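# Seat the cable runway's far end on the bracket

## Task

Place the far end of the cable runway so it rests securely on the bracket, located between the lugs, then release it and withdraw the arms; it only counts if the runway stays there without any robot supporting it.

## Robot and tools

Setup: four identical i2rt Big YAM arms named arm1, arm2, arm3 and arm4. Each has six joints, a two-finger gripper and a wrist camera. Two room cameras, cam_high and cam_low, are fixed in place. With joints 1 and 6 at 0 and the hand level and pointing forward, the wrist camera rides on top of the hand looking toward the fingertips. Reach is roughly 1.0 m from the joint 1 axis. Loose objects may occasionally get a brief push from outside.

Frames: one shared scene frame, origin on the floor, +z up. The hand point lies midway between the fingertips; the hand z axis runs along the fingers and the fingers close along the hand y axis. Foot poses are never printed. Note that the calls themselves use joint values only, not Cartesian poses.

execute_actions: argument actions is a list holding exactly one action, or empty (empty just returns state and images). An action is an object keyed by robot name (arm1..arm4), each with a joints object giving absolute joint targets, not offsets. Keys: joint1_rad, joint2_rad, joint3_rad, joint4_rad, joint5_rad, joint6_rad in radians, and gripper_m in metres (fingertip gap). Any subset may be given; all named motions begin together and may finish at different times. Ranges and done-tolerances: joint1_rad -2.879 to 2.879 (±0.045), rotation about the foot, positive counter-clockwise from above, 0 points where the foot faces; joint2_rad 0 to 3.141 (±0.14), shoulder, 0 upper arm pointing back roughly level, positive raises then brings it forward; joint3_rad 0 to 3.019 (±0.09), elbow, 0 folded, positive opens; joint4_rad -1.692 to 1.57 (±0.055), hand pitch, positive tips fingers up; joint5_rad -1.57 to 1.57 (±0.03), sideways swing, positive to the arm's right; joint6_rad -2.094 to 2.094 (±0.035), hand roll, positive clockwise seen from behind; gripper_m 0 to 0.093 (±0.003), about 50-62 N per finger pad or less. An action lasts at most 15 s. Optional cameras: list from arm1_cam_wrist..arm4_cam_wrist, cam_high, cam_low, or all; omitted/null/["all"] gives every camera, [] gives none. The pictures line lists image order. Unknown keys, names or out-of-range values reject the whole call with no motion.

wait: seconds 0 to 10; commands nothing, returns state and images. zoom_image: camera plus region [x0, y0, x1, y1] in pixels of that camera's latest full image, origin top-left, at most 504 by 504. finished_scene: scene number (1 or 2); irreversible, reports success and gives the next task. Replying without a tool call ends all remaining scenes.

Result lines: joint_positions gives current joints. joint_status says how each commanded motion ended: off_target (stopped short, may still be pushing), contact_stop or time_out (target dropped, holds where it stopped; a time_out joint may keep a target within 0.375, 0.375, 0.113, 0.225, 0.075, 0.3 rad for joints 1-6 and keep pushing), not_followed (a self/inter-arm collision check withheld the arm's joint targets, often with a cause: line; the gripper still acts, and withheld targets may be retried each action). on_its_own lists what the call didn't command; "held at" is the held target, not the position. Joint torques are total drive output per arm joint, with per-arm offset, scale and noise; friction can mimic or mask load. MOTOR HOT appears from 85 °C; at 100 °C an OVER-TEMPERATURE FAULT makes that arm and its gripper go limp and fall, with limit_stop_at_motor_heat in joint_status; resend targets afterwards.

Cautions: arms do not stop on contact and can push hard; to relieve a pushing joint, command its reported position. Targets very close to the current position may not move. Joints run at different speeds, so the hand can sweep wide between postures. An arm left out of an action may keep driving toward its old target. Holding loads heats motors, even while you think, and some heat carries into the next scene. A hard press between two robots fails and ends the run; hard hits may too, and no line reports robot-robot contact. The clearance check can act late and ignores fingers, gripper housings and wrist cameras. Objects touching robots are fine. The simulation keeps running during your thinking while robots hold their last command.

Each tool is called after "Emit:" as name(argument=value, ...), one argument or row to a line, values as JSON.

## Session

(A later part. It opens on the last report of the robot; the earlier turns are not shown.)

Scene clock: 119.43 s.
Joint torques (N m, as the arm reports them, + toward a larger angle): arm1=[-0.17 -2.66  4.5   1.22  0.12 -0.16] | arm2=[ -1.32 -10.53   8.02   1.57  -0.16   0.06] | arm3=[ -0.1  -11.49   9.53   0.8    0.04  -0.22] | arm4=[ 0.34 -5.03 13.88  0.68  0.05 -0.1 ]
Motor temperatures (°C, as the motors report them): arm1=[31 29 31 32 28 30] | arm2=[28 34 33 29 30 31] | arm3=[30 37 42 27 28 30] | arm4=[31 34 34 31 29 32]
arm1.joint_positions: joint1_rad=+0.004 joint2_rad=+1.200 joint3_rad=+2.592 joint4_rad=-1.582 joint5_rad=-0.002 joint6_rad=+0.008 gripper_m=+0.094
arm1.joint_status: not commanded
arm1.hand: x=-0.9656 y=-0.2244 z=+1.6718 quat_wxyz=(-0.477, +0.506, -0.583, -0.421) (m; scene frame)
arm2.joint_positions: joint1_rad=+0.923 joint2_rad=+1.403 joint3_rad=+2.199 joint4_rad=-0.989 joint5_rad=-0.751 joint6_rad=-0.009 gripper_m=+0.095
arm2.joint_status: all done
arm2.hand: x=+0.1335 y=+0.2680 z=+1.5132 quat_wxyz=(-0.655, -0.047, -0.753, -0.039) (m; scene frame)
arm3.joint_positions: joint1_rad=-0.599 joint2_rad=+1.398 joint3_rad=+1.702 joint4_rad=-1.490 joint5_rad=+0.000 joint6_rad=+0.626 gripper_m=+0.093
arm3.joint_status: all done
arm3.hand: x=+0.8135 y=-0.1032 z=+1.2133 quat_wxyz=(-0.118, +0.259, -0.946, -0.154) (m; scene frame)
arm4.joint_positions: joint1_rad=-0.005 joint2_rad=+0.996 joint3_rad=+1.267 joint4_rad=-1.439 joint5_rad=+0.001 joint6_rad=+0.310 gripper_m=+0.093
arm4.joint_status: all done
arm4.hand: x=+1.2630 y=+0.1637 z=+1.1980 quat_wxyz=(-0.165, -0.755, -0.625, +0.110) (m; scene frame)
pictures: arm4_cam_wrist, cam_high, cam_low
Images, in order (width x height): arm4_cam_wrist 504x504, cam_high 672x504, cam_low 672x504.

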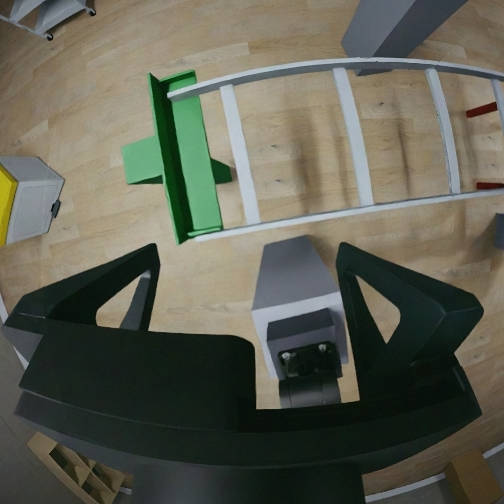

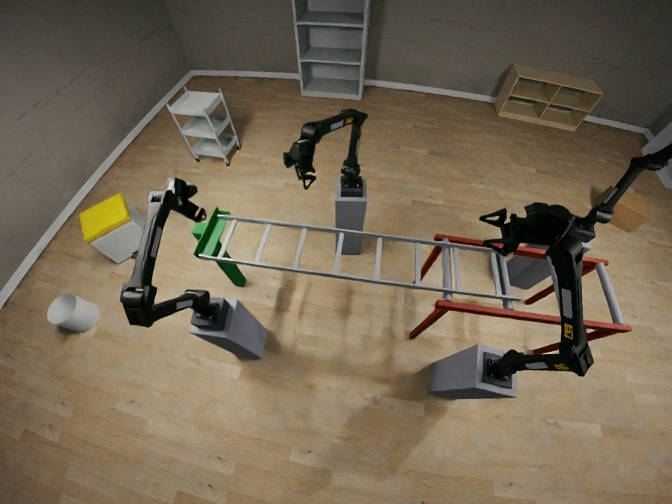

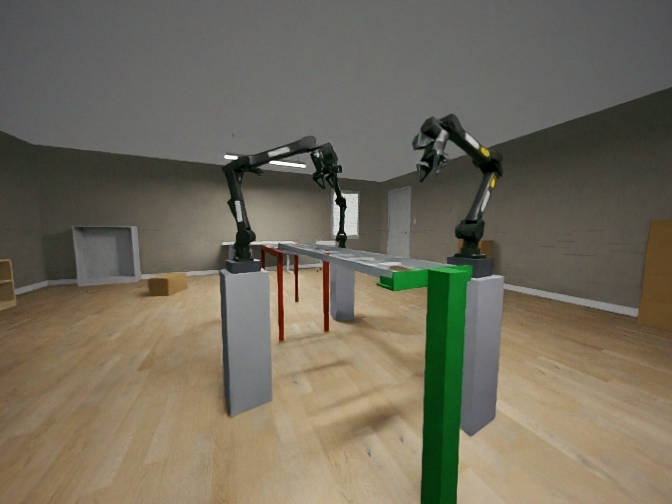

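Emit:
execute_actions(
  actions=[
    {"arm3":{"joints":{"joint1_rad":-0.848,"joint2_rad":1.85,"joint3_rad":1.445,"joint4_rad":-1.15,"joint6_rad":0.89,"gripper_m":0.07}},"arm4":{"joints":{"joint1_rad":-0.11,"joint2_rad":1.30,"joint3_rad":0.70,"joint4_rad":-0.96,"joint6_rad":1.57,"gripper_m":0.07}}},
  ],
  cameras=["arm3_cam_wrist","arm4_cam_wrist"],
)

Emit:
execute_actions(
  actions=[
    {"arm3":{"joints":{"joint2_rad":1.975,"joint3_rad":1.35,"joint4_rad":-0.937,"gripper_m":0.045}},"arm4":{"joints":{"joint2_rad":1.55,"joint3_rad":0.59,"joint4_rad":-0.60,"gripper_m":0.045}}},
  ],
  cameras=["arm3_cam_wrist","arm4_cam_wrist"],
)

Scene clock: 127.17 s.
Joint torques (N m, as the arm reports them, + toward a larger angle): arm1=[-0.18 -2.68  4.49  1.22  0.12 -0.16] | arm2=[ -1.52 -10.87   8.03   1.59  -0.15   0.06] | arm3=[  0.35 -18.54  10.39   0.69   0.03   0.02] | arm4=[-0.66 -8.94  7.89  0.78  0.13  0.13]
Motor temperatures (°C, as the motors report them): arm1=[31 29 31 32 28 30] | arm2=[28 33 32 29 30 31] | arm3=[30 36 41 27 28 30] | arm4=[31 34 35 31 29 32]
arm1.joint_positions: joint1_rad=+0.004 joint2_rad=+1.200 joint3_rad=+2.592 joint4_rad=-1.582 joint5_rad=-0.002 joint6_rad=+0.008 gripper_m=+0.094
arm1.joint_status: not commanded
arm1.hand: x=-0.9656 y=-0.2244 z=+1.6718 quat_wxyz=(-0.477, +0.506, -0.583, -0.421) (m; scene frame)
arm2.joint_positions: joint1_rad=+0.923 joint2_rad=+1.403 joint3_rad=+2.199 joint4_rad=-0.989 joint5_rad=-0.751 joint6_rad=-0.009 gripper_m=+0.095
arm2.joint_status: not commanded
arm2.hand: x=+0.1335 y=+0.2680 z=+1.5132 quat_wxyz=(-0.655, -0.047, -0.753, -0.039) (m; scene frame)
arm3.joint_positions: joint1_rad=-0.859 joint2_rad=+1.848 joint3_rad=+1.423 joint4_rad=-1.161 joint5_rad=+0.000 joint6_rad=+0.875 gripper_m=+0.070
arm3.joint_status: all done
arm3.hand: x=+0.9526 y=-0.1211 z=+0.8835 quat_wxyz=(+0.007, +0.014, -1.000, +0.001) (m; scene frame)
arm4.joint_positions: joint1_rad=-0.104 joint2_rad=+1.312 joint3_rad=+0.706 joint4_rad=-0.972 joint5_rad=+0.001 joint6_rad=+1.560 gripper_m=+0.070
arm4.joint_status: all done
arm4.hand: x=+1.2268 y=+0.1972 z=+0.8875 quat_wxyz=(+0.005, -1.000, -0.017, +0.004) (m; scene frame)
pictures: arm3_cam_wrist, arm4_cam_wrist
Images, in order (width x height): arm3_cam_wrist 504x504, arm4_cam_wrist 504x504.

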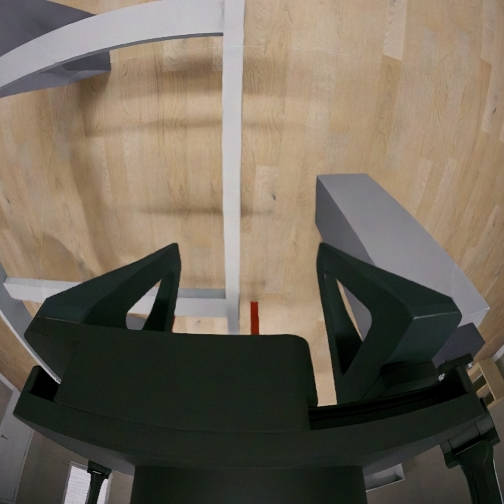

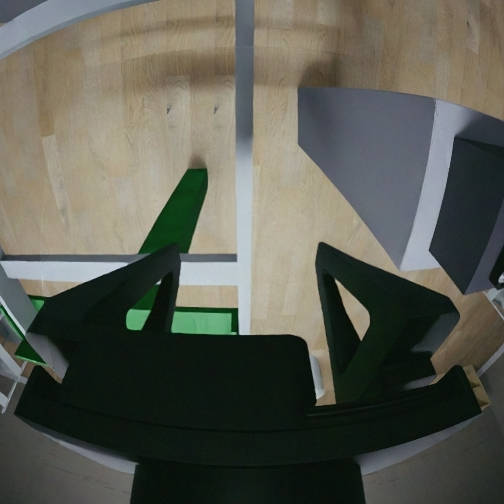

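Scene clock: 128.27 s.
Joint torques (N m, as the arm reports them, + toward a larger angle): arm1=[-0.13 -2.67  4.5   1.22  0.12 -0.16] | arm2=[ -1.34 -10.95   7.99   1.6   -0.15   0.06] | arm3=[  0.91 -19.03   8.     0.9    0.07   0.02] | arm4=[ -0.47 -10.38   5.97   0.68   0.14   0.07]
Motor temperatures (°C, as the motors report them): arm1=[31 29 31 32 28 30] | arm2=[28 33 32 29 30 31] | arm3=[30 36 41 27 28 30] | arm4=[31 34 34 31 29 32]
arm1.joint_positions: joint1_rad=+0.004 joint2_rad=+1.200 joint3_rad=+2.592 joint4_rad=-1.582 joint5_rad=-0.002 joint6_rad=+0.008 gripper_m=+0.094
arm1.joint_status: not commanded
arm1.hand: x=-0.9656 y=-0.2244 z=+1.6718 quat_wxyz=(-0.477, +0.506, -0.583, -0.421) (m; scene frame)
arm2.joint_positions: joint1_rad=+0.923 joint2_rad=+1.403 joint3_rad=+2.199 joint4_rad=-0.989 joint5_rad=-0.751 joint6_rad=-0.009 gripper_m=+0.095
arm2.joint_status: not commanded
arm2.hand: x=+0.1335 y=+0.2680 z=+1.5132 quat_wxyz=(-0.655, -0.047, -0.753, -0.039) (m; scene frame)
arm3.joint_positions: joint1_rad=-0.859 joint2_rad=+1.979 joint3_rad=+1.346 joint4_rad=-0.949 joint5_rad=+0.000 joint6_rad=+0.875 gripper_m=+0.045
arm3.joint_status: all done
arm3.hand: x=+0.9550 y=-0.1166 z=+0.7903 quat_wxyz=(+0.006, +0.013, -1.000, -0.001) (m; scene frame)
arm4.joint_positions: joint1_rad=-0.104 joint2_rad=+1.564 joint3_rad=+0.589 joint4_rad=-0.612 joint5_rad=+0.001 joint6_rad=+1.563 gripper_m=+0.045
arm4.joint_status: all done
arm4.hand: x=+1.2258 y=+0.2026 z=+0.7847 quat_wxyz=(+0.010, -1.000, -0.016, +0.004) (m; scene frame)
pictures: arm3_cam_wrist, arm4_cam_wrist
Images, in order (width x height): arm3_cam_wrist 504x504, arm4_cam_wrist 504x504.

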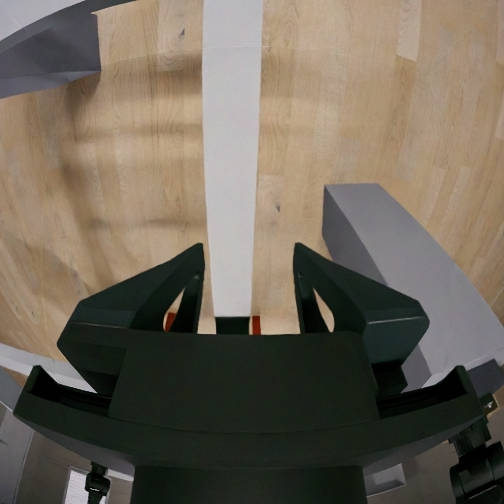

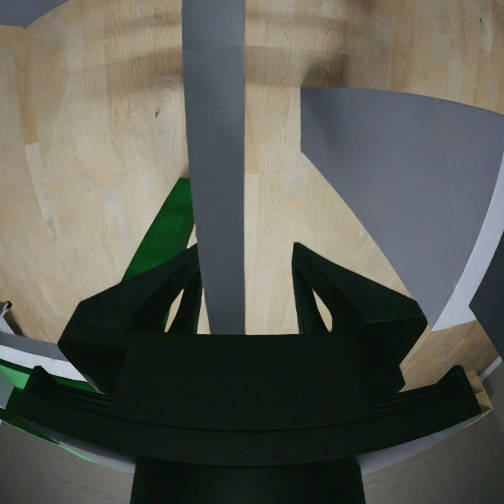

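Emit:
execute_actions(
  actions=[
    {"arm3":{"joints":{"joint1_rad":-0.835,"gripper_m":0.0}},"arm4":{"joints":{"joint3_rad":0.63,"joint4_rad":-0.59,"gripper_m":0.0}}},
  ],
  cameras=[],
)

Scene clock: 130.00 s.
Joint torques (N m, as the arm reports them, + toward a larger angle): arm1=[-0.14 -2.67  4.5   1.22  0.12 -0.16] | arm2=[ -1.49 -10.89   8.02   1.56  -0.15   0.07] | arm3=[  0.91 -19.92   8.07   0.52   0.02  -0.26] | arm4=[ -0.61 -10.44   9.27   0.41   0.13   0.04]
Motor temperatures (°C, as the motors report them): arm1=[31 29 31 32 28 30] | arm2=[28 33 32 29 30 31] | arm3=[30 36 41 27 28 30] | arm4=[31 34 34 31 29 32]
arm1.joint_positions: joint1_rad=+0.004 joint2_rad=+1.200 joint3_rad=+2.592 joint4_rad=-1.582 joint5_rad=-0.002 joint6_rad=+0.008 gripper_m=+0.094
arm1.joint_status: not commanded
arm1.hand: x=-0.9656 y=-0.2244 z=+1.6718 quat_wxyz=(-0.477, +0.506, -0.583, -0.421) (m; scene frame)
arm2.joint_positions: joint1_rad=+0.923 joint2_rad=+1.403 joint3_rad=+2.199 joint4_rad=-0.989 joint5_rad=-0.751 joint6_rad=-0.009 gripper_m=+0.095
arm2.joint_status: not commanded
arm2.hand: x=+0.1335 y=+0.2680 z=+1.5132 quat_wxyz=(-0.655, -0.047, -0.753, -0.039) (m; scene frame)
arm3.joint_positions: joint1_rad=-0.849 joint2_rad=+1.979 joint3_rad=+1.347 joint4_rad=-0.938 joint5_rad=+0.001 joint6_rad=+0.905 gripper_m=+0.008
arm3.joint_status: gripper_m off_target (ended at +0.008, target +0.000); the others done
arm3.hand: x=+0.9528 y=-0.1111 z=+0.7904 quat_wxyz=(+0.002, +0.003, -1.000, -0.005) (m; scene frame)
arm4.joint_positions: joint1_rad=-0.104 joint2_rad=+1.564 joint3_rad=+0.595 joint4_rad=-0.594 joint5_rad=+0.001 joint6_rad=+1.568 gripper_m=+0.008
arm4.joint_status: gripper_m off_target (ended at +0.008, target +0.000); the others done
arm4.hand: x=+1.2261 y=+0.1948 z=+0.7860 quat_wxyz=(-0.002, -1.000, -0.013, +0.004) (m; scene frame)
pictures: none
No camera images: the call's "cameras" was empty. Leave "cameras" out to get every camera's image.

Emit:
execute_actions(
  actions=[
    {"arm3":{"joints":{"joint1_rad":-0.87,"joint2_rad":1.87,"joint3_rad":1.29,"joint4_rad":-0.935,"joint6_rad":0.885}},"arm4":{"joints":{"joint2_rad":1.54,"joint3_rad":0.74,"joint4_rad":-0.66}}},
  ],
  cameras=["cam_high"],
)

Emit:
zoom_image(
  camera="cam_high",
  region=[150, 170, 330, 310],
)

Scene clock: 134.20 s.
Joint torques (N m, as the arm reports them, + toward a larger angle): arm1=[-0.15 -2.67  4.51  1.22  0.12 -0.16] | arm2=[ -1.4  -11.03   8.     1.58  -0.15   0.07] | arm3=[ -1.93 -26.53   5.91  -1.     0.44  -0.31] | arm4=[ -0.19 -13.26  16.3   -0.35   0.02   0.03]
Motor temperatures (°C, as the motors report them): arm1=[31 29 31 32 28 30] | arm2=[28 33 32 29 30 31] | arm3=[30 36 40 27 28 30] | arm4=[31 34 35 31 29 31]
arm1.joint_positions: joint1_rad=+0.004 joint2_rad=+1.200 joint3_rad=+2.592 joint4_rad=-1.582 joint5_rad=-0.002 joint6_rad=+0.008 gripper_m=+0.094
arm1.joint_status: not commanded
arm1.hand: x=-0.9656 y=-0.2244 z=+1.6718 quat_wxyz=(-0.477, +0.506, -0.583, -0.421) (m; scene frame)
arm2.joint_positions: joint1_rad=+0.923 joint2_rad=+1.403 joint3_rad=+2.199 joint4_rad=-0.989 joint5_rad=-0.751 joint6_rad=-0.009 gripper_m=+0.095
arm2.joint_status: not commanded
arm2.hand: x=+0.1335 y=+0.2680 z=+1.5132 quat_wxyz=(-0.655, -0.047, -0.753, -0.039) (m; scene frame)
arm3.joint_positions: joint1_rad=-0.853 joint2_rad=+1.958 joint3_rad=+1.314 joint4_rad=-0.896 joint5_rad=-0.011 joint6_rad=+0.905 gripper_m=+0.008
arm3.joint_status: all done
arm3.hand: x=+0.9515 y=-0.1129 z=+0.7915 quat_wxyz=(-0.002, +0.001, -1.000, -0.020) (m; scene frame)
arm4.joint_positions: joint1_rad=-0.106 joint2_rad=+1.587 joint3_rad=+0.632 joint4_rad=-0.648 joint5_rad=+0.004 joint6_rad=+1.569 gripper_m=+0.008
arm4.joint_status: joint3_rad time_out (moved +0.036 of +0.145); the others done
arm4.on_its_own: joint3_rad reads +0.632 and still pushes toward +0.740 since a time_out
arm4.hand: x=+1.2251 y=+0.1918 z=+0.7874 quat_wxyz=(+0.018, -1.000, -0.011, +0.006) (m; scene frame)
pictures: cam_high
Images, in order (width x height): cam_high 672x504.

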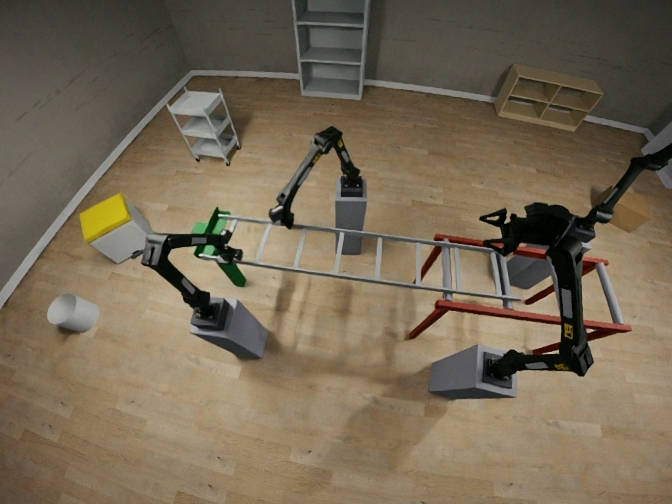

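Region (150, 170, 330, 310) of cam_high's 672x504 image, scaled by 2.800, with more detail than that image has.

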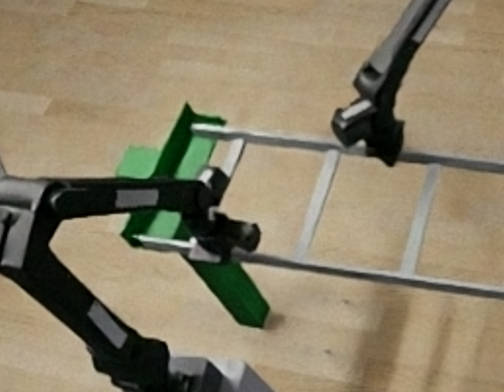

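Emit:
execute_actions(
  actions=[
    {"arm3":{"joints":{"joint1_rad":-0.845,"joint2_rad":1.865,"joint3_rad":1.40,"joint4_rad":-1.01,"joint6_rad":0.9}},"arm4":{"joints":{"joint2_rad":1.37,"joint3_rad":0.67,"joint4_rad":-0.745}}},
  ],
  cameras=["cam_low"],
)

Scene clock: 137.27 s.
Joint torques (N m, as the arm reports them, + toward a larger angle): arm1=[-0.15 -2.64  4.5   1.22  0.12 -0.16] | arm2=[ -1.5  -10.96   8.01   1.57  -0.15   0.06] | arm3=[ -0.55 -24.42  12.44  -1.25  -0.14  -0.25] | arm4=[ -0.02 -17.01  10.49  -1.08   0.38   0.03]
Motor temperatures (°C, as the motors report them): arm1=[31 29 31 32 28 30] | arm2=[28 33 32 29 30 31] | arm3=[30 36 40 27 28 30] | arm4=[31 34 35 31 29 31]
arm1.joint_positions: joint1_rad=+0.004 joint2_rad=+1.200 joint3_rad=+2.592 joint4_rad=-1.582 joint5_rad=-0.002 joint6_rad=+0.008 gripper_m=+0.094
arm1.joint_status: not commanded
arm1.hand: x=-0.9656 y=-0.2244 z=+1.6718 quat_wxyz=(-0.477, +0.506, -0.583, -0.421) (m; scene frame)
arm2.joint_positions: joint1_rad=+0.923 joint2_rad=+1.403 joint3_rad=+2.199 joint4_rad=-0.989 joint5_rad=-0.751 joint6_rad=-0.009 gripper_m=+0.095
arm2.joint_status: not commanded
arm2.hand: x=+0.1335 y=+0.2680 z=+1.5132 quat_wxyz=(-0.655, -0.047, -0.753, -0.039) (m; scene frame)
arm3.joint_positions: joint1_rad=-0.850 joint2_rad=+1.926 joint3_rad=+1.344 joint4_rad=-0.970 joint5_rad=+0.005 joint6_rad=+0.909 gripper_m=+0.008
arm3.joint_status: all done
arm3.hand: x=+0.9526 y=-0.1135 z=+0.8173 quat_wxyz=(-0.005, +0.001, -1.000, -0.011) (m; scene frame)
arm4.joint_positions: joint1_rad=-0.108 joint2_rad=+1.478 joint3_rad=+0.632 joint4_rad=-0.714 joint5_rad=-0.005 joint6_rad=+1.567 gripper_m=+0.008
arm4.joint_status: all done
arm4.hand: x=+1.2264 y=+0.1902 z=+0.8189 quat_wxyz=(-0.003, -1.000, -0.011, +0.001) (m; scene frame)
pictures: cam_low
Images, in order (width x height): cam_low 672x504.

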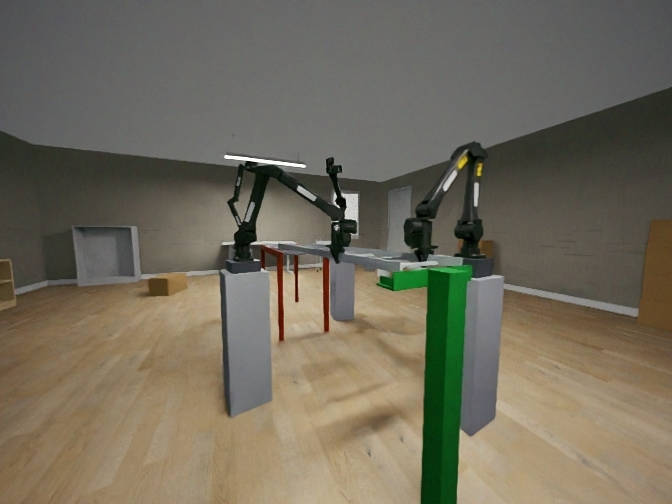

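Emit:
execute_actions(
  actions=[
    {"arm3":{"joints":{"joint1_rad":-0.868,"joint2_rad":1.83,"joint3_rad":1.335,"joint4_rad":-0.995,"joint6_rad":0.89}},"arm4":{"joints":{"joint2_rad":1.43,"joint3_rad":0.74,"joint4_rad":-0.755}}},
  ],
  cameras=["cam_high"],
)

Emit:
zoom_image(
  camera="cam_high",
  region=[150, 170, 330, 310],
)

Scene clock: 141.93 s.
Joint torques (N m, as the arm reports them, + toward a larger angle): arm1=[-0.16 -2.66  4.5   1.22  0.12 -0.16] | arm2=[ -1.47 -10.96   8.     1.57  -0.16   0.06] | arm3=[ -2.52 -26.6    8.1   -0.63  -0.16  -0.36] | arm4=[ -0.22 -14.66  15.6   -1.37   0.37   0.03]
Motor temperatures (°C, as the motors report them): arm1=[31 29 31 32 28 30] | arm2=[28 33 32 29 30 31] | arm3=[30 37 40 27 28 30] | arm4=[31 34 35 31 29 31]
arm1.joint_positions: joint1_rad=+0.004 joint2_rad=+1.200 joint3_rad=+2.592 joint4_rad=-1.582 joint5_rad=-0.002 joint6_rad=+0.008 gripper_m=+0.094
arm1.joint_status: not commanded
arm1.hand: x=-0.9656 y=-0.2244 z=+1.6718 quat_wxyz=(-0.477, +0.506, -0.583, -0.421) (m; scene frame)
arm2.joint_positions: joint1_rad=+0.923 joint2_rad=+1.403 joint3_rad=+2.199 joint4_rad=-0.989 joint5_rad=-0.751 joint6_rad=-0.009 gripper_m=+0.095
arm2.joint_status: not commanded
arm2.hand: x=+0.1335 y=+0.2680 z=+1.5132 quat_wxyz=(-0.655, -0.047, -0.753, -0.039) (m; scene frame)
arm3.joint_positions: joint1_rad=-0.853 joint2_rad=+1.922 joint3_rad=+1.333 joint4_rad=-0.967 joint5_rad=+0.005 joint6_rad=+0.909 gripper_m=+0.008
arm3.joint_status: all done
arm3.hand: x=+0.9517 y=-0.1177 z=+0.8156 quat_wxyz=(-0.004, +0.000, -1.000, -0.009) (m; scene frame)
arm4.joint_positions: joint1_rad=-0.108 joint2_rad=+1.501 joint3_rad=+0.648 joint4_rad=-0.718 joint5_rad=-0.005 joint6_rad=+1.569 gripper_m=+0.008
arm4.joint_status: joint3_rad time_out (moved +0.016 of +0.108); the others done
arm4.on_its_own: joint3_rad reads +0.648 and still pushes toward +0.740 since a time_out
arm4.hand: x=+1.2264 y=+0.1859 z=+0.8163 quat_wxyz=(+0.002, -1.000, -0.011, +0.001) (m; scene frame)
pictures: cam_high
Images, in order (width x height): cam_high 672x504.

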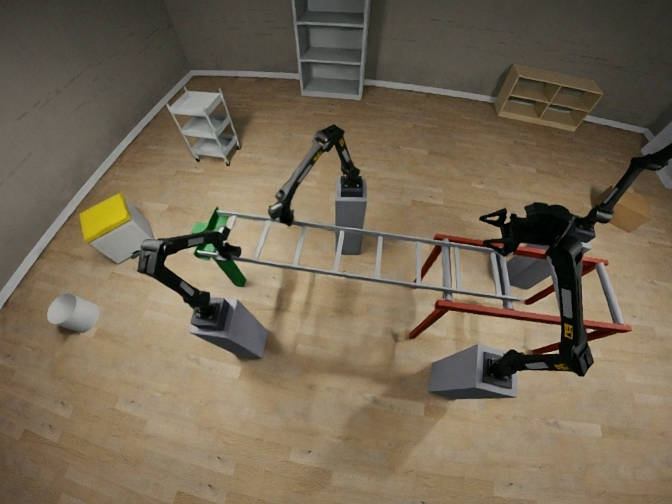

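Region (150, 170, 330, 310) of cam_high's 672x504 image, scaled by 2.800, with more detail than that image has.

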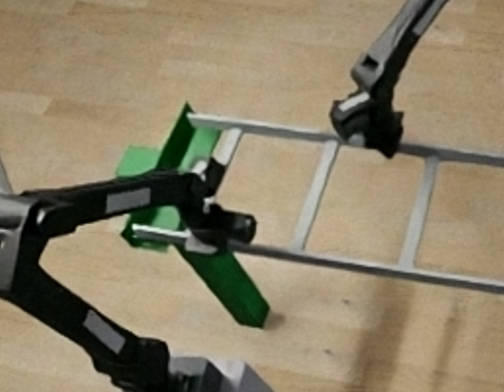

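Emit:
execute_actions(
  actions=[
    {"arm3":{"joints":{"joint1_rad":-0.895,"joint2_rad":1.80,"joint3_rad":1.29,"joint4_rad":-0.975,"joint6_rad":0.9}},"arm4":{"joints":{"joint2_rad":1.46,"joint3_rad":0.79,"joint4_rad":-0.74,"joint6_rad":1.585}}},
  ],
  cameras=[],
)

Scene clock: 144.30 s.
Joint torques (N m, as the arm reports them, + toward a larger angle): arm1=[-0.16 -2.66  4.5   1.22  0.12 -0.16] | arm2=[ -1.4  -10.94   8.02   1.57  -0.15   0.06] | arm3=[ -2.8  -24.85   8.89  -0.87  -0.02  -0.18] | arm4=[ -0.27 -16.28  15.67  -0.74   0.5    0.03]
Motor temperatures (°C, as the motors report them): arm1=[31 29 31 32 28 30] | arm2=[28 33 32 29 30 31] | arm3=[30 37 40 27 28 30] | arm4=[31 34 36 31 29 31]
arm1.joint_positions: joint1_rad=+0.004 joint2_rad=+1.200 joint3_rad=+2.592 joint4_rad=-1.582 joint5_rad=-0.002 joint6_rad=+0.008 gripper_m=+0.094
arm1.joint_status: not commanded
arm1.hand: x=-0.9656 y=-0.2244 z=+1.6718 quat_wxyz=(-0.477, +0.506, -0.583, -0.421) (m; scene frame)
arm2.joint_positions: joint1_rad=+0.923 joint2_rad=+1.403 joint3_rad=+2.199 joint4_rad=-0.989 joint5_rad=-0.751 joint6_rad=-0.009 gripper_m=+0.095
arm2.joint_status: not commanded
arm2.hand: x=+0.1335 y=+0.2680 z=+1.5132 quat_wxyz=(-0.655, -0.047, -0.753, -0.039) (m; scene frame)
arm3.joint_positions: joint1_rad=-0.871 joint2_rad=+1.884 joint3_rad=+1.277 joint4_rad=-0.947 joint5_rad=+0.002 joint6_rad=+0.909 gripper_m=+0.008
arm3.joint_status: all done
arm3.hand: x=+0.9489 y=-0.1358 z=+0.8167 quat_wxyz=(-0.003, -0.010, -1.000, -0.011) (m; scene frame)
arm4.joint_positions: joint1_rad=-0.108 joint2_rad=+1.539 joint3_rad=+0.701 joint4_rad=-0.718 joint5_rad=-0.009 joint6_rad=+1.583 gripper_m=+0.008
arm4.joint_status: all done
arm4.hand: x=+1.2274 y=+0.1632 z=+0.8183 quat_wxyz=(-0.006, -1.000, -0.003, -0.001) (m; scene frame)
pictures: none
No camera images: the call's "cameras" was empty. Leave "cameras" out to get every camera's image.

Emit:
execute_actions(
  actions=[],
  cameras=["cam_high","cam_low"],
)

Emit:
zoom_image(
  camera="cam_high",
  region=[170, 190, 270, 280],
)

Emit:
zoom_image(
  camera="cam_low",
  region=[350, 240, 480, 310],
)

Scene clock: 145.40 s.
Joint torques (N m, as the arm reports them, + toward a larger angle): arm1=[-0.15 -2.67  4.5   1.22  0.12 -0.16] | arm2=[ -1.38 -11.01   8.01   1.6   -0.15   0.06] | arm3=[ -3.03 -24.98   8.96  -0.71  -0.03  -0.21] | arm4=[ -0.28 -15.92  15.45  -0.74   0.5    0.03]
Motor temperatures (°C, as the motors report them): arm1=[31 29 31 32 28 30] | arm2=[28 33 32 29 30 31] | arm3=[30 37 40 27 28 30] | arm4=[31 34 36 31 29 31]
arm1.joint_positions: joint1_rad=+0.004 joint2_rad=+1.200 joint3_rad=+2.592 joint4_rad=-1.582 joint5_rad=-0.002 joint6_rad=+0.008 gripper_m=+0.094
arm1.joint_status: not commanded
arm1.hand: x=-0.9656 y=-0.2244 z=+1.6718 quat_wxyz=(-0.477, +0.506, -0.583, -0.421) (m; scene frame)
arm2.joint_positions: joint1_rad=+0.923 joint2_rad=+1.403 joint3_rad=+2.199 joint4_rad=-0.989 joint5_rad=-0.751 joint6_rad=-0.009 gripper_m=+0.095
arm2.joint_status: not commanded
arm2.hand: x=+0.1335 y=+0.2680 z=+1.5132 quat_wxyz=(-0.655, -0.047, -0.753, -0.039) (m; scene frame)
arm3.joint_positions: joint1_rad=-0.871 joint2_rad=+1.884 joint3_rad=+1.277 joint4_rad=-0.947 joint5_rad=+0.002 joint6_rad=+0.909 gripper_m=+0.008
arm3.joint_status: all done
arm3.hand: x=+0.9489 y=-0.1358 z=+0.8167 quat_wxyz=(-0.003, -0.010, -1.000, -0.011) (m; scene frame)
arm4.joint_positions: joint1_rad=-0.108 joint2_rad=+1.539 joint3_rad=+0.701 joint4_rad=-0.718 joint5_rad=-0.009 joint6_rad=+1.583 gripper_m=+0.008
arm4.joint_status: all done
arm4.hand: x=+1.2274 y=+0.1632 z=+0.8183 quat_wxyz=(-0.006, -1.000, -0.003, -0.001) (m; scene frame)
pictures: cam_high, cam_low
Images, in order (width x height): cam_high 672x504, cam_low 672x504.

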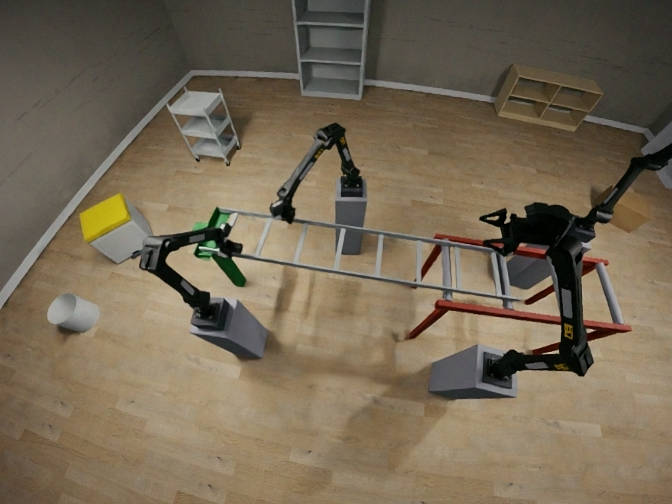

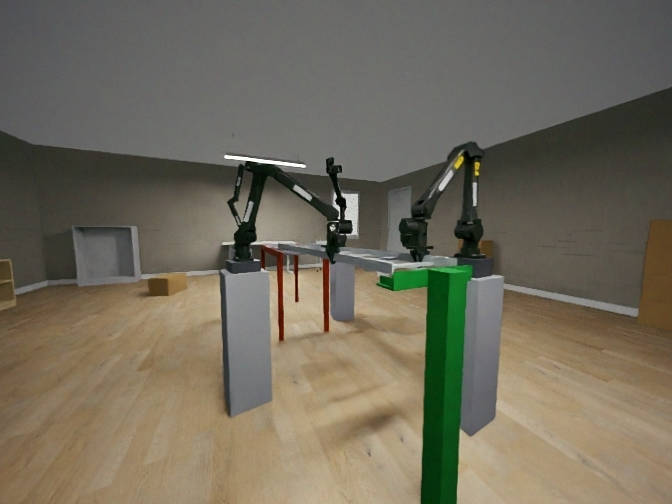

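Region (170, 190, 270, 280) of cam_high's 672x504 image, scaled by 5.040, with more detail than that image has; it fills the top 454 rows of this view, and the rest is white.

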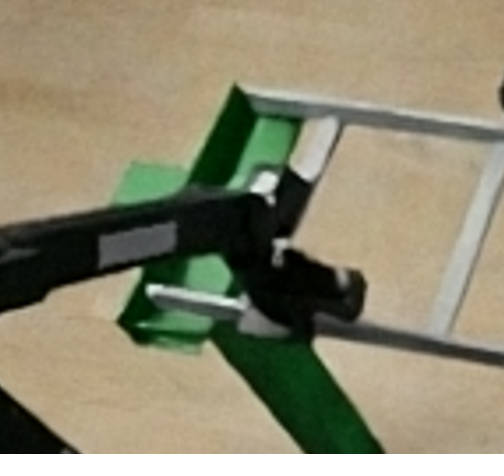

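Region (350, 240, 480, 310) of cam_low's 672x504 image, scaled by 3.877, with more detail than that image has; it fills the top 271 rows of this view, and the rest is white.

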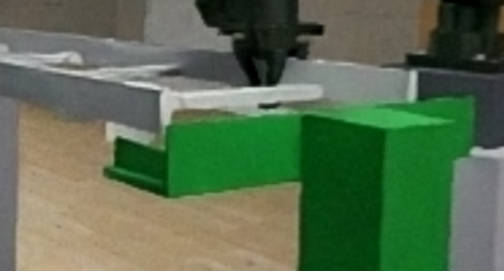

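Emit:
execute_actions(
  actions=[
    {"arm3":{"joints":{"joint1_rad":-0.845,"joint2_rad":1.86,"joint3_rad":1.34,"joint4_rad":-0.955}},"arm4":{"joints":{"joint2_rad":1.46,"joint3_rad":0.70,"joint4_rad":-0.70}}},
  ],
  cameras=[],
)

Scene clock: 149.60 s.
Joint torques (N m, as the arm reports them, + toward a larger angle): arm1=[-0.17 -2.65  4.5   1.22  0.12 -0.16] | arm2=[ -1.32 -10.86   8.     1.62  -0.16   0.06] | arm3=[  0.86 -21.99  12.53  -0.44  -0.1   -0.22] | arm4=[  0.07 -16.05   9.28  -0.24   0.23   0.04]
Motor temperatures (°C, as the motors report them): arm1=[31 29 31 32 28 30] | arm2=[28 32 32 29 30 31] | arm3=[30 38 40 27 28 30] | arm4=[31 34 36 31 29 31]
arm1.joint_positions: joint1_rad=+0.004 joint2_rad=+1.200 joint3_rad=+2.592 joint4_rad=-1.582 joint5_rad=-0.002 joint6_rad=+0.008 gripper_m=+0.094
arm1.joint_status: not commanded
arm1.hand: x=-0.9656 y=-0.2244 z=+1.6718 quat_wxyz=(-0.477, +0.506, -0.583, -0.421) (m; scene frame)
arm2.joint_positions: joint1_rad=+0.923 joint2_rad=+1.403 joint3_rad=+2.199 joint4_rad=-0.989 joint5_rad=-0.751 joint6_rad=-0.009 gripper_m=+0.095
arm2.joint_status: not commanded
arm2.hand: x=+0.1335 y=+0.2680 z=+1.5132 quat_wxyz=(-0.655, -0.047, -0.753, -0.039) (m; scene frame)
arm3.joint_positions: joint1_rad=-0.862 joint2_rad=+1.898 joint3_rad=+1.281 joint4_rad=-0.931 joint5_rad=+0.004 joint6_rad=+0.909 gripper_m=+0.008
arm3.joint_status: all done
arm3.hand: x=+0.9477 y=-0.1298 z=+0.8112 quat_wxyz=(-0.006, -0.005, -1.000, -0.013) (m; scene frame)
arm4.joint_positions: joint1_rad=-0.109 joint2_rad=+1.539 joint3_rad=+0.675 joint4_rad=-0.688 joint5_rad=-0.002 joint6_rad=+1.580 gripper_m=+0.008
arm4.joint_status: all done
arm4.hand: x=+1.2255 y=+0.1700 z=+0.8117 quat_wxyz=(-0.008, -1.000, -0.004, +0.003) (m; scene frame)
pictures: none
No camera images: the call's "cameras" was empty. Leave "cameras" out to get every camera's image.

Good (y=.170). Lower.

Emit:
execute_actions(
  actions=[
    {"arm3":{"joints":{"joint1_rad":-0.862,"joint2_rad":1.93,"joint3_rad":1.30,"joint4_rad":-0.905}},"arm4":{"joints":{"joint2_rad":1.585,"joint3_rad":0.69,"joint4_rad":-0.61}}},
  ],
  cameras=["cam_high"],
)

Emit:
zoom_image(
  camera="cam_high",
  region=[170, 190, 270, 280],
)

Scene clock: 151.63 s.
Joint torques (N m, as the arm reports them, + toward a larger angle): arm1=[-0.17 -2.68  4.51  1.22  0.12 -0.16] | arm2=[ -1.3  -11.01   7.99   1.56  -0.15   0.07] | arm3=[ -0.11 -19.59   9.22   0.42   0.07  -0.25] | arm4=[  0.02 -12.57   8.66   0.78   0.11   0.08]
Motor temperatures (°C, as the motors report them): arm1=[31 29 31 32 28 30] | arm2=[28 32 32 29 30 31] | arm3=[30 38 41 27 28 30] | arm4=[31 34 36 31 29 31]
arm1.joint_positions: joint1_rad=+0.004 joint2_rad=+1.200 joint3_rad=+2.592 joint4_rad=-1.582 joint5_rad=-0.002 joint6_rad=+0.008 gripper_m=+0.094
arm1.joint_status: not commanded
arm1.hand: x=-0.9656 y=-0.2244 z=+1.6718 quat_wxyz=(-0.477, +0.506, -0.583, -0.421) (m; scene frame)
arm2.joint_positions: joint1_rad=+0.923 joint2_rad=+1.403 joint3_rad=+2.199 joint4_rad=-0.989 joint5_rad=-0.751 joint6_rad=-0.009 gripper_m=+0.095
arm2.joint_status: not commanded
arm2.hand: x=+0.1335 y=+0.2680 z=+1.5132 quat_wxyz=(-0.655, -0.047, -0.753, -0.039) (m; scene frame)
arm3.joint_positions: joint1_rad=-0.862 joint2_rad=+1.940 joint3_rad=+1.281 joint4_rad=-0.905 joint5_rad=+0.000 joint6_rad=+0.909 gripper_m=+0.008
arm3.joint_status: all done
arm3.hand: x=+0.9473 y=-0.1288 z=+0.7902 quat_wxyz=(+0.001, -0.005, -1.000, -0.008) (m; scene frame)
arm4.joint_positions: joint1_rad=-0.109 joint2_rad=+1.613 joint3_rad=+0.663 joint4_rad=-0.623 joint5_rad=+0.002 joint6_rad=+1.579 gripper_m=+0.008
arm4.joint_status: all done
arm4.hand: x=+1.2247 y=+0.1731 z=+0.7864 quat_wxyz=(+0.003, -1.000, -0.005, +0.005) (m; scene frame)
pictures: cam_high
Images, in order (width x height): cam_high 672x504.

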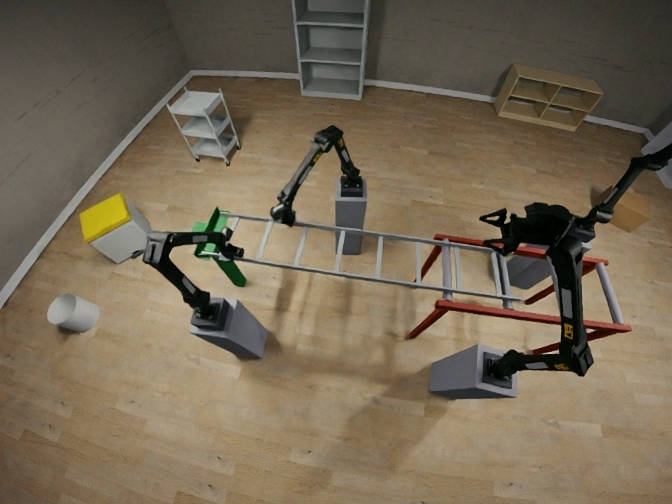

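Region (170, 190, 270, 280) of cam_high's 672x504 image, scaled by 5.040, with more detail than that image has; it fills the top 454 rows of this view, and the rest is white.

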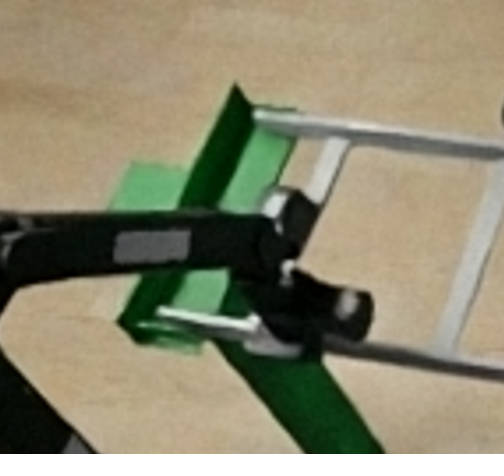

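Seated on the shelf between lugs. Release and retreat.

Emit:
execute_actions(
  actions=[
    {"arm3":{"joints":{"gripper_m":0.06}},"arm4":{"joints":{"gripper_m":0.06}}},
  ],
  cameras=[],
)

Emit:
execute_actions(
  actions=[
    {"arm3":{"joints":{"joint2_rad":1.75,"joint3_rad":1.38,"joint4_rad":-1.2}},"arm4":{"joints":{"joint2_rad":1.38,"joint3_rad":0.8,"joint4_rad":-0.98}}},
  ],
  cameras=[],
)

Emit:
execute_actions(
  actions=[
    {"arm3":{"joints":{"joint2_rad":1.2,"joint3_rad":1.5,"joint4_rad":-1.45}},"arm4":{"joints":{"joint2_rad":1.0,"joint3_rad":1.3,"joint4_rad":-1.45,"joint6_rad":0.3}}},
  ],
  cameras=["arm4_cam_wrist","cam_high"],
)

Emit:
zoom_image(
  camera="arm4_cam_wrist",
  region=[90, 40, 310, 260],
)

Scene clock: 154.63 s.
Joint torques (N m, as the arm reports them, + toward a larger angle): arm1=[-0.14 -2.63  4.5   1.23  0.12 -0.16] | arm2=[ -1.34 -10.93   7.97   1.55  -0.15   0.07] | arm3=[ -1.13 -19.5    9.04   0.36   0.09  -0.22] | arm4=[ -0.2  -11.55   8.71   0.75   0.09   0.07]
Motor temperatures (°C, as the motors report them): arm1=[31 29 31 32 28 30] | arm2=[28 32 32 29 30 31] | arm3=[30 37 40 27 28 30] | arm4=[31 34 36 31 29 31]
arm1.joint_positions: joint1_rad=+0.004 joint2_rad=+1.200 joint3_rad=+2.592 joint4_rad=-1.582 joint5_rad=-0.002 joint6_rad=+0.008 gripper_m=+0.094
arm1.joint_status: not commanded
arm1.hand: x=-0.9656 y=-0.2244 z=+1.6718 quat_wxyz=(-0.477, +0.506, -0.583, -0.421) (m; scene frame)
arm2.joint_positions: joint1_rad=+0.923 joint2_rad=+1.403 joint3_rad=+2.199 joint4_rad=-0.989 joint5_rad=-0.751 joint6_rad=-0.009 gripper_m=+0.095
arm2.joint_status: not commanded
arm2.hand: x=+0.1335 y=+0.2680 z=+1.5132 quat_wxyz=(-0.655, -0.047, -0.753, -0.039) (m; scene frame)
arm3.joint_positions: joint1_rad=-0.862 joint2_rad=+1.940 joint3_rad=+1.281 joint4_rad=-0.905 joint5_rad=+0.000 joint6_rad=+0.909 gripper_m=+0.060
arm3.joint_status: all done
arm3.hand: x=+0.9473 y=-0.1287 z=+0.7904 quat_wxyz=(+0.001, -0.005, -1.000, -0.008) (m; scene frame)
arm4.joint_positions: joint1_rad=-0.109 joint2_rad=+1.599 joint3_rad=+0.663 joint4_rad=-0.621 joint5_rad=+0.002 joint6_rad=+1.579 gripper_m=+0.060
arm4.joint_status: all done
arm4.hand: x=+1.2248 y=+0.1702 z=+0.7905 quat_wxyz=(-0.005, -1.000, -0.005, +0.004) (m; scene frame)
pictures: none
No camera images: the call's "cameras" was empty. Leave "cameras" out to get every camera's image.

Scene clock: 155.80 s.
Joint torques (N m, as the arm reports them, + toward a larger angle): arm1=[-0.17 -2.64  4.5   1.21  0.12 -0.16] | arm2=[ -1.42 -11.1    7.99   1.6   -0.15   0.06] | arm3=[ -1.16 -15.09  10.82   0.11   0.08  -0.22] | arm4=[-0.1  -7.71 11.3  -0.27  0.08  0.07]
Motor temperatures (°C, as the motors report them): arm1=[31 29 31 32 28 30] | arm2=[28 32 32 29 30 31] | arm3=[30 37 41 27 28 30] | arm4=[31 34 36 31 29 31]
arm1.joint_positions: joint1_rad=+0.004 joint2_rad=+1.200 joint3_rad=+2.592 joint4_rad=-1.582 joint5_rad=-0.002 joint6_rad=+0.008 gripper_m=+0.094
arm1.joint_status: not commanded
arm1.hand: x=-0.9656 y=-0.2244 z=+1.6718 quat_wxyz=(-0.477, +0.506, -0.583, -0.421) (m; scene frame)
arm2.joint_positions: joint1_rad=+0.923 joint2_rad=+1.403 joint3_rad=+2.199 joint4_rad=-0.989 joint5_rad=-0.751 joint6_rad=-0.009 gripper_m=+0.095
arm2.joint_status: not commanded
arm2.hand: x=+0.1335 y=+0.2680 z=+1.5132 quat_wxyz=(-0.655, -0.047, -0.753, -0.039) (m; scene frame)
arm3.joint_positions: joint1_rad=-0.862 joint2_rad=+1.725 joint3_rad=+1.354 joint4_rad=-1.189 joint5_rad=+0.000 joint6_rad=+0.909 gripper_m=+0.060
arm3.joint_status: all done
arm3.hand: x=+0.9356 y=-0.1455 z=+0.9205 quat_wxyz=(+0.000, -0.005, -1.000, -0.009) (m; scene frame)
arm4.joint_positions: joint1_rad=-0.109 joint2_rad=+1.365 joint3_rad=+0.771 joint4_rad=-0.969 joint5_rad=+0.002 joint6_rad=+1.579 gripper_m=+0.060
arm4.joint_status: all done
arm4.hand: x=+1.2255 y=+0.1705 z=+0.8925 quat_wxyz=(-0.002, -1.000, -0.005, +0.005) (m; scene frame)
pictures: none
No camera images: the call's "cameras" was empty. Leave "cameras" out to get every camera's image.

Scene clock: 157.83 s.
Joint torques (N m, as the arm reports them, + toward a larger angle): arm1=[-0.17 -2.66  4.51  1.23  0.12 -0.16] | arm2=[ -1.43 -11.1    7.99   1.56  -0.16   0.06] | arm3=[-1.2  -8.25 10.77  0.82  0.08 -0.25] | arm4=[-0.15 -5.8  12.95  0.66  0.02 -0.09]
Motor temperatures (°C, as the motors report them): arm1=[31 29 31 32 28 30] | arm2=[28 32 32 29 30 31] | arm3=[30 37 41 27 28 30] | arm4=[31 34 36 31 29 31]
arm1.joint_positions: joint1_rad=+0.004 joint2_rad=+1.200 joint3_rad=+2.592 joint4_rad=-1.582 joint5_rad=-0.002 joint6_rad=+0.008 gripper_m=+0.094
arm1.joint_status: not commanded
arm1.hand: x=-0.9656 y=-0.2244 z=+1.6718 quat_wxyz=(-0.477, +0.506, -0.583, -0.421) (m; scene frame)
arm2.joint_positions: joint1_rad=+0.923 joint2_rad=+1.403 joint3_rad=+2.199 joint4_rad=-0.989 joint5_rad=-0.751 joint6_rad=-0.009 gripper_m=+0.095
arm2.joint_status: not commanded
arm2.hand: x=+0.1335 y=+0.2680 z=+1.5132 quat_wxyz=(-0.655, -0.047, -0.753, -0.039) (m; scene frame)
arm3.joint_positions: joint1_rad=-0.862 joint2_rad=+1.199 joint3_rad=+1.487 joint4_rad=-1.440 joint5_rad=+0.000 joint6_rad=+0.909 gripper_m=+0.060
arm3.joint_status: all done
arm3.hand: x=+0.8799 y=-0.2201 z=+1.2019 quat_wxyz=(-0.126, -0.006, -0.978, -0.168) (m; scene frame)
arm4.joint_positions: joint1_rad=-0.109 joint2_rad=+1.000 joint3_rad=+1.277 joint4_rad=-1.439 joint5_rad=+0.002 joint6_rad=+0.310 gripper_m=+0.060
arm4.joint_status: all done
arm4.hand: x=+1.2280 y=+0.1594 z=+1.2015 quat_wxyz=(-0.161, -0.786, -0.585, +0.121) (m; scene frame)
pictures: arm4_cam_wrist, cam_high
Images, in order (width x height): arm4_cam_wrist 504x504, cam_high 672x504.

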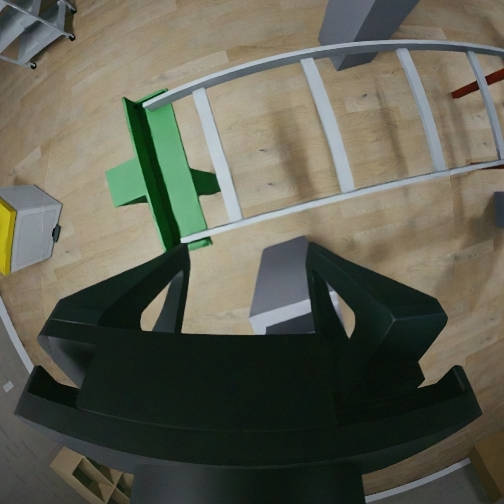

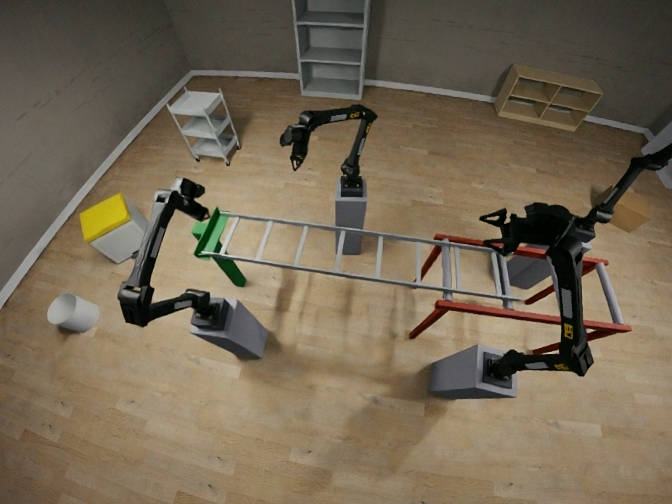

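Region (90, 40, 310, 260) of arm4_cam_wrist's 504x504 image, scaled by 2.291, with more detail than that image has.

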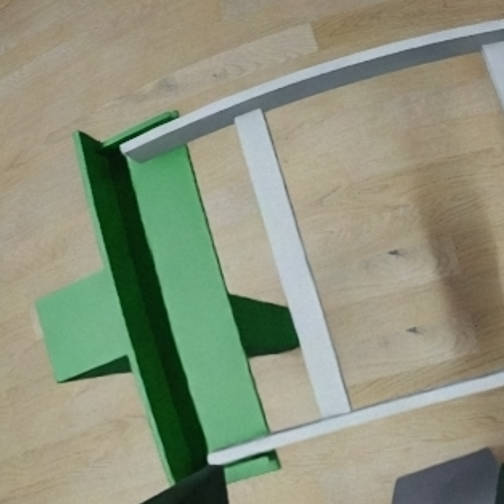

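Both rails are between the lugs and near the back wall.

Emit:
finished_scene(
  scene=1,
)

The scene is finished: the task was done.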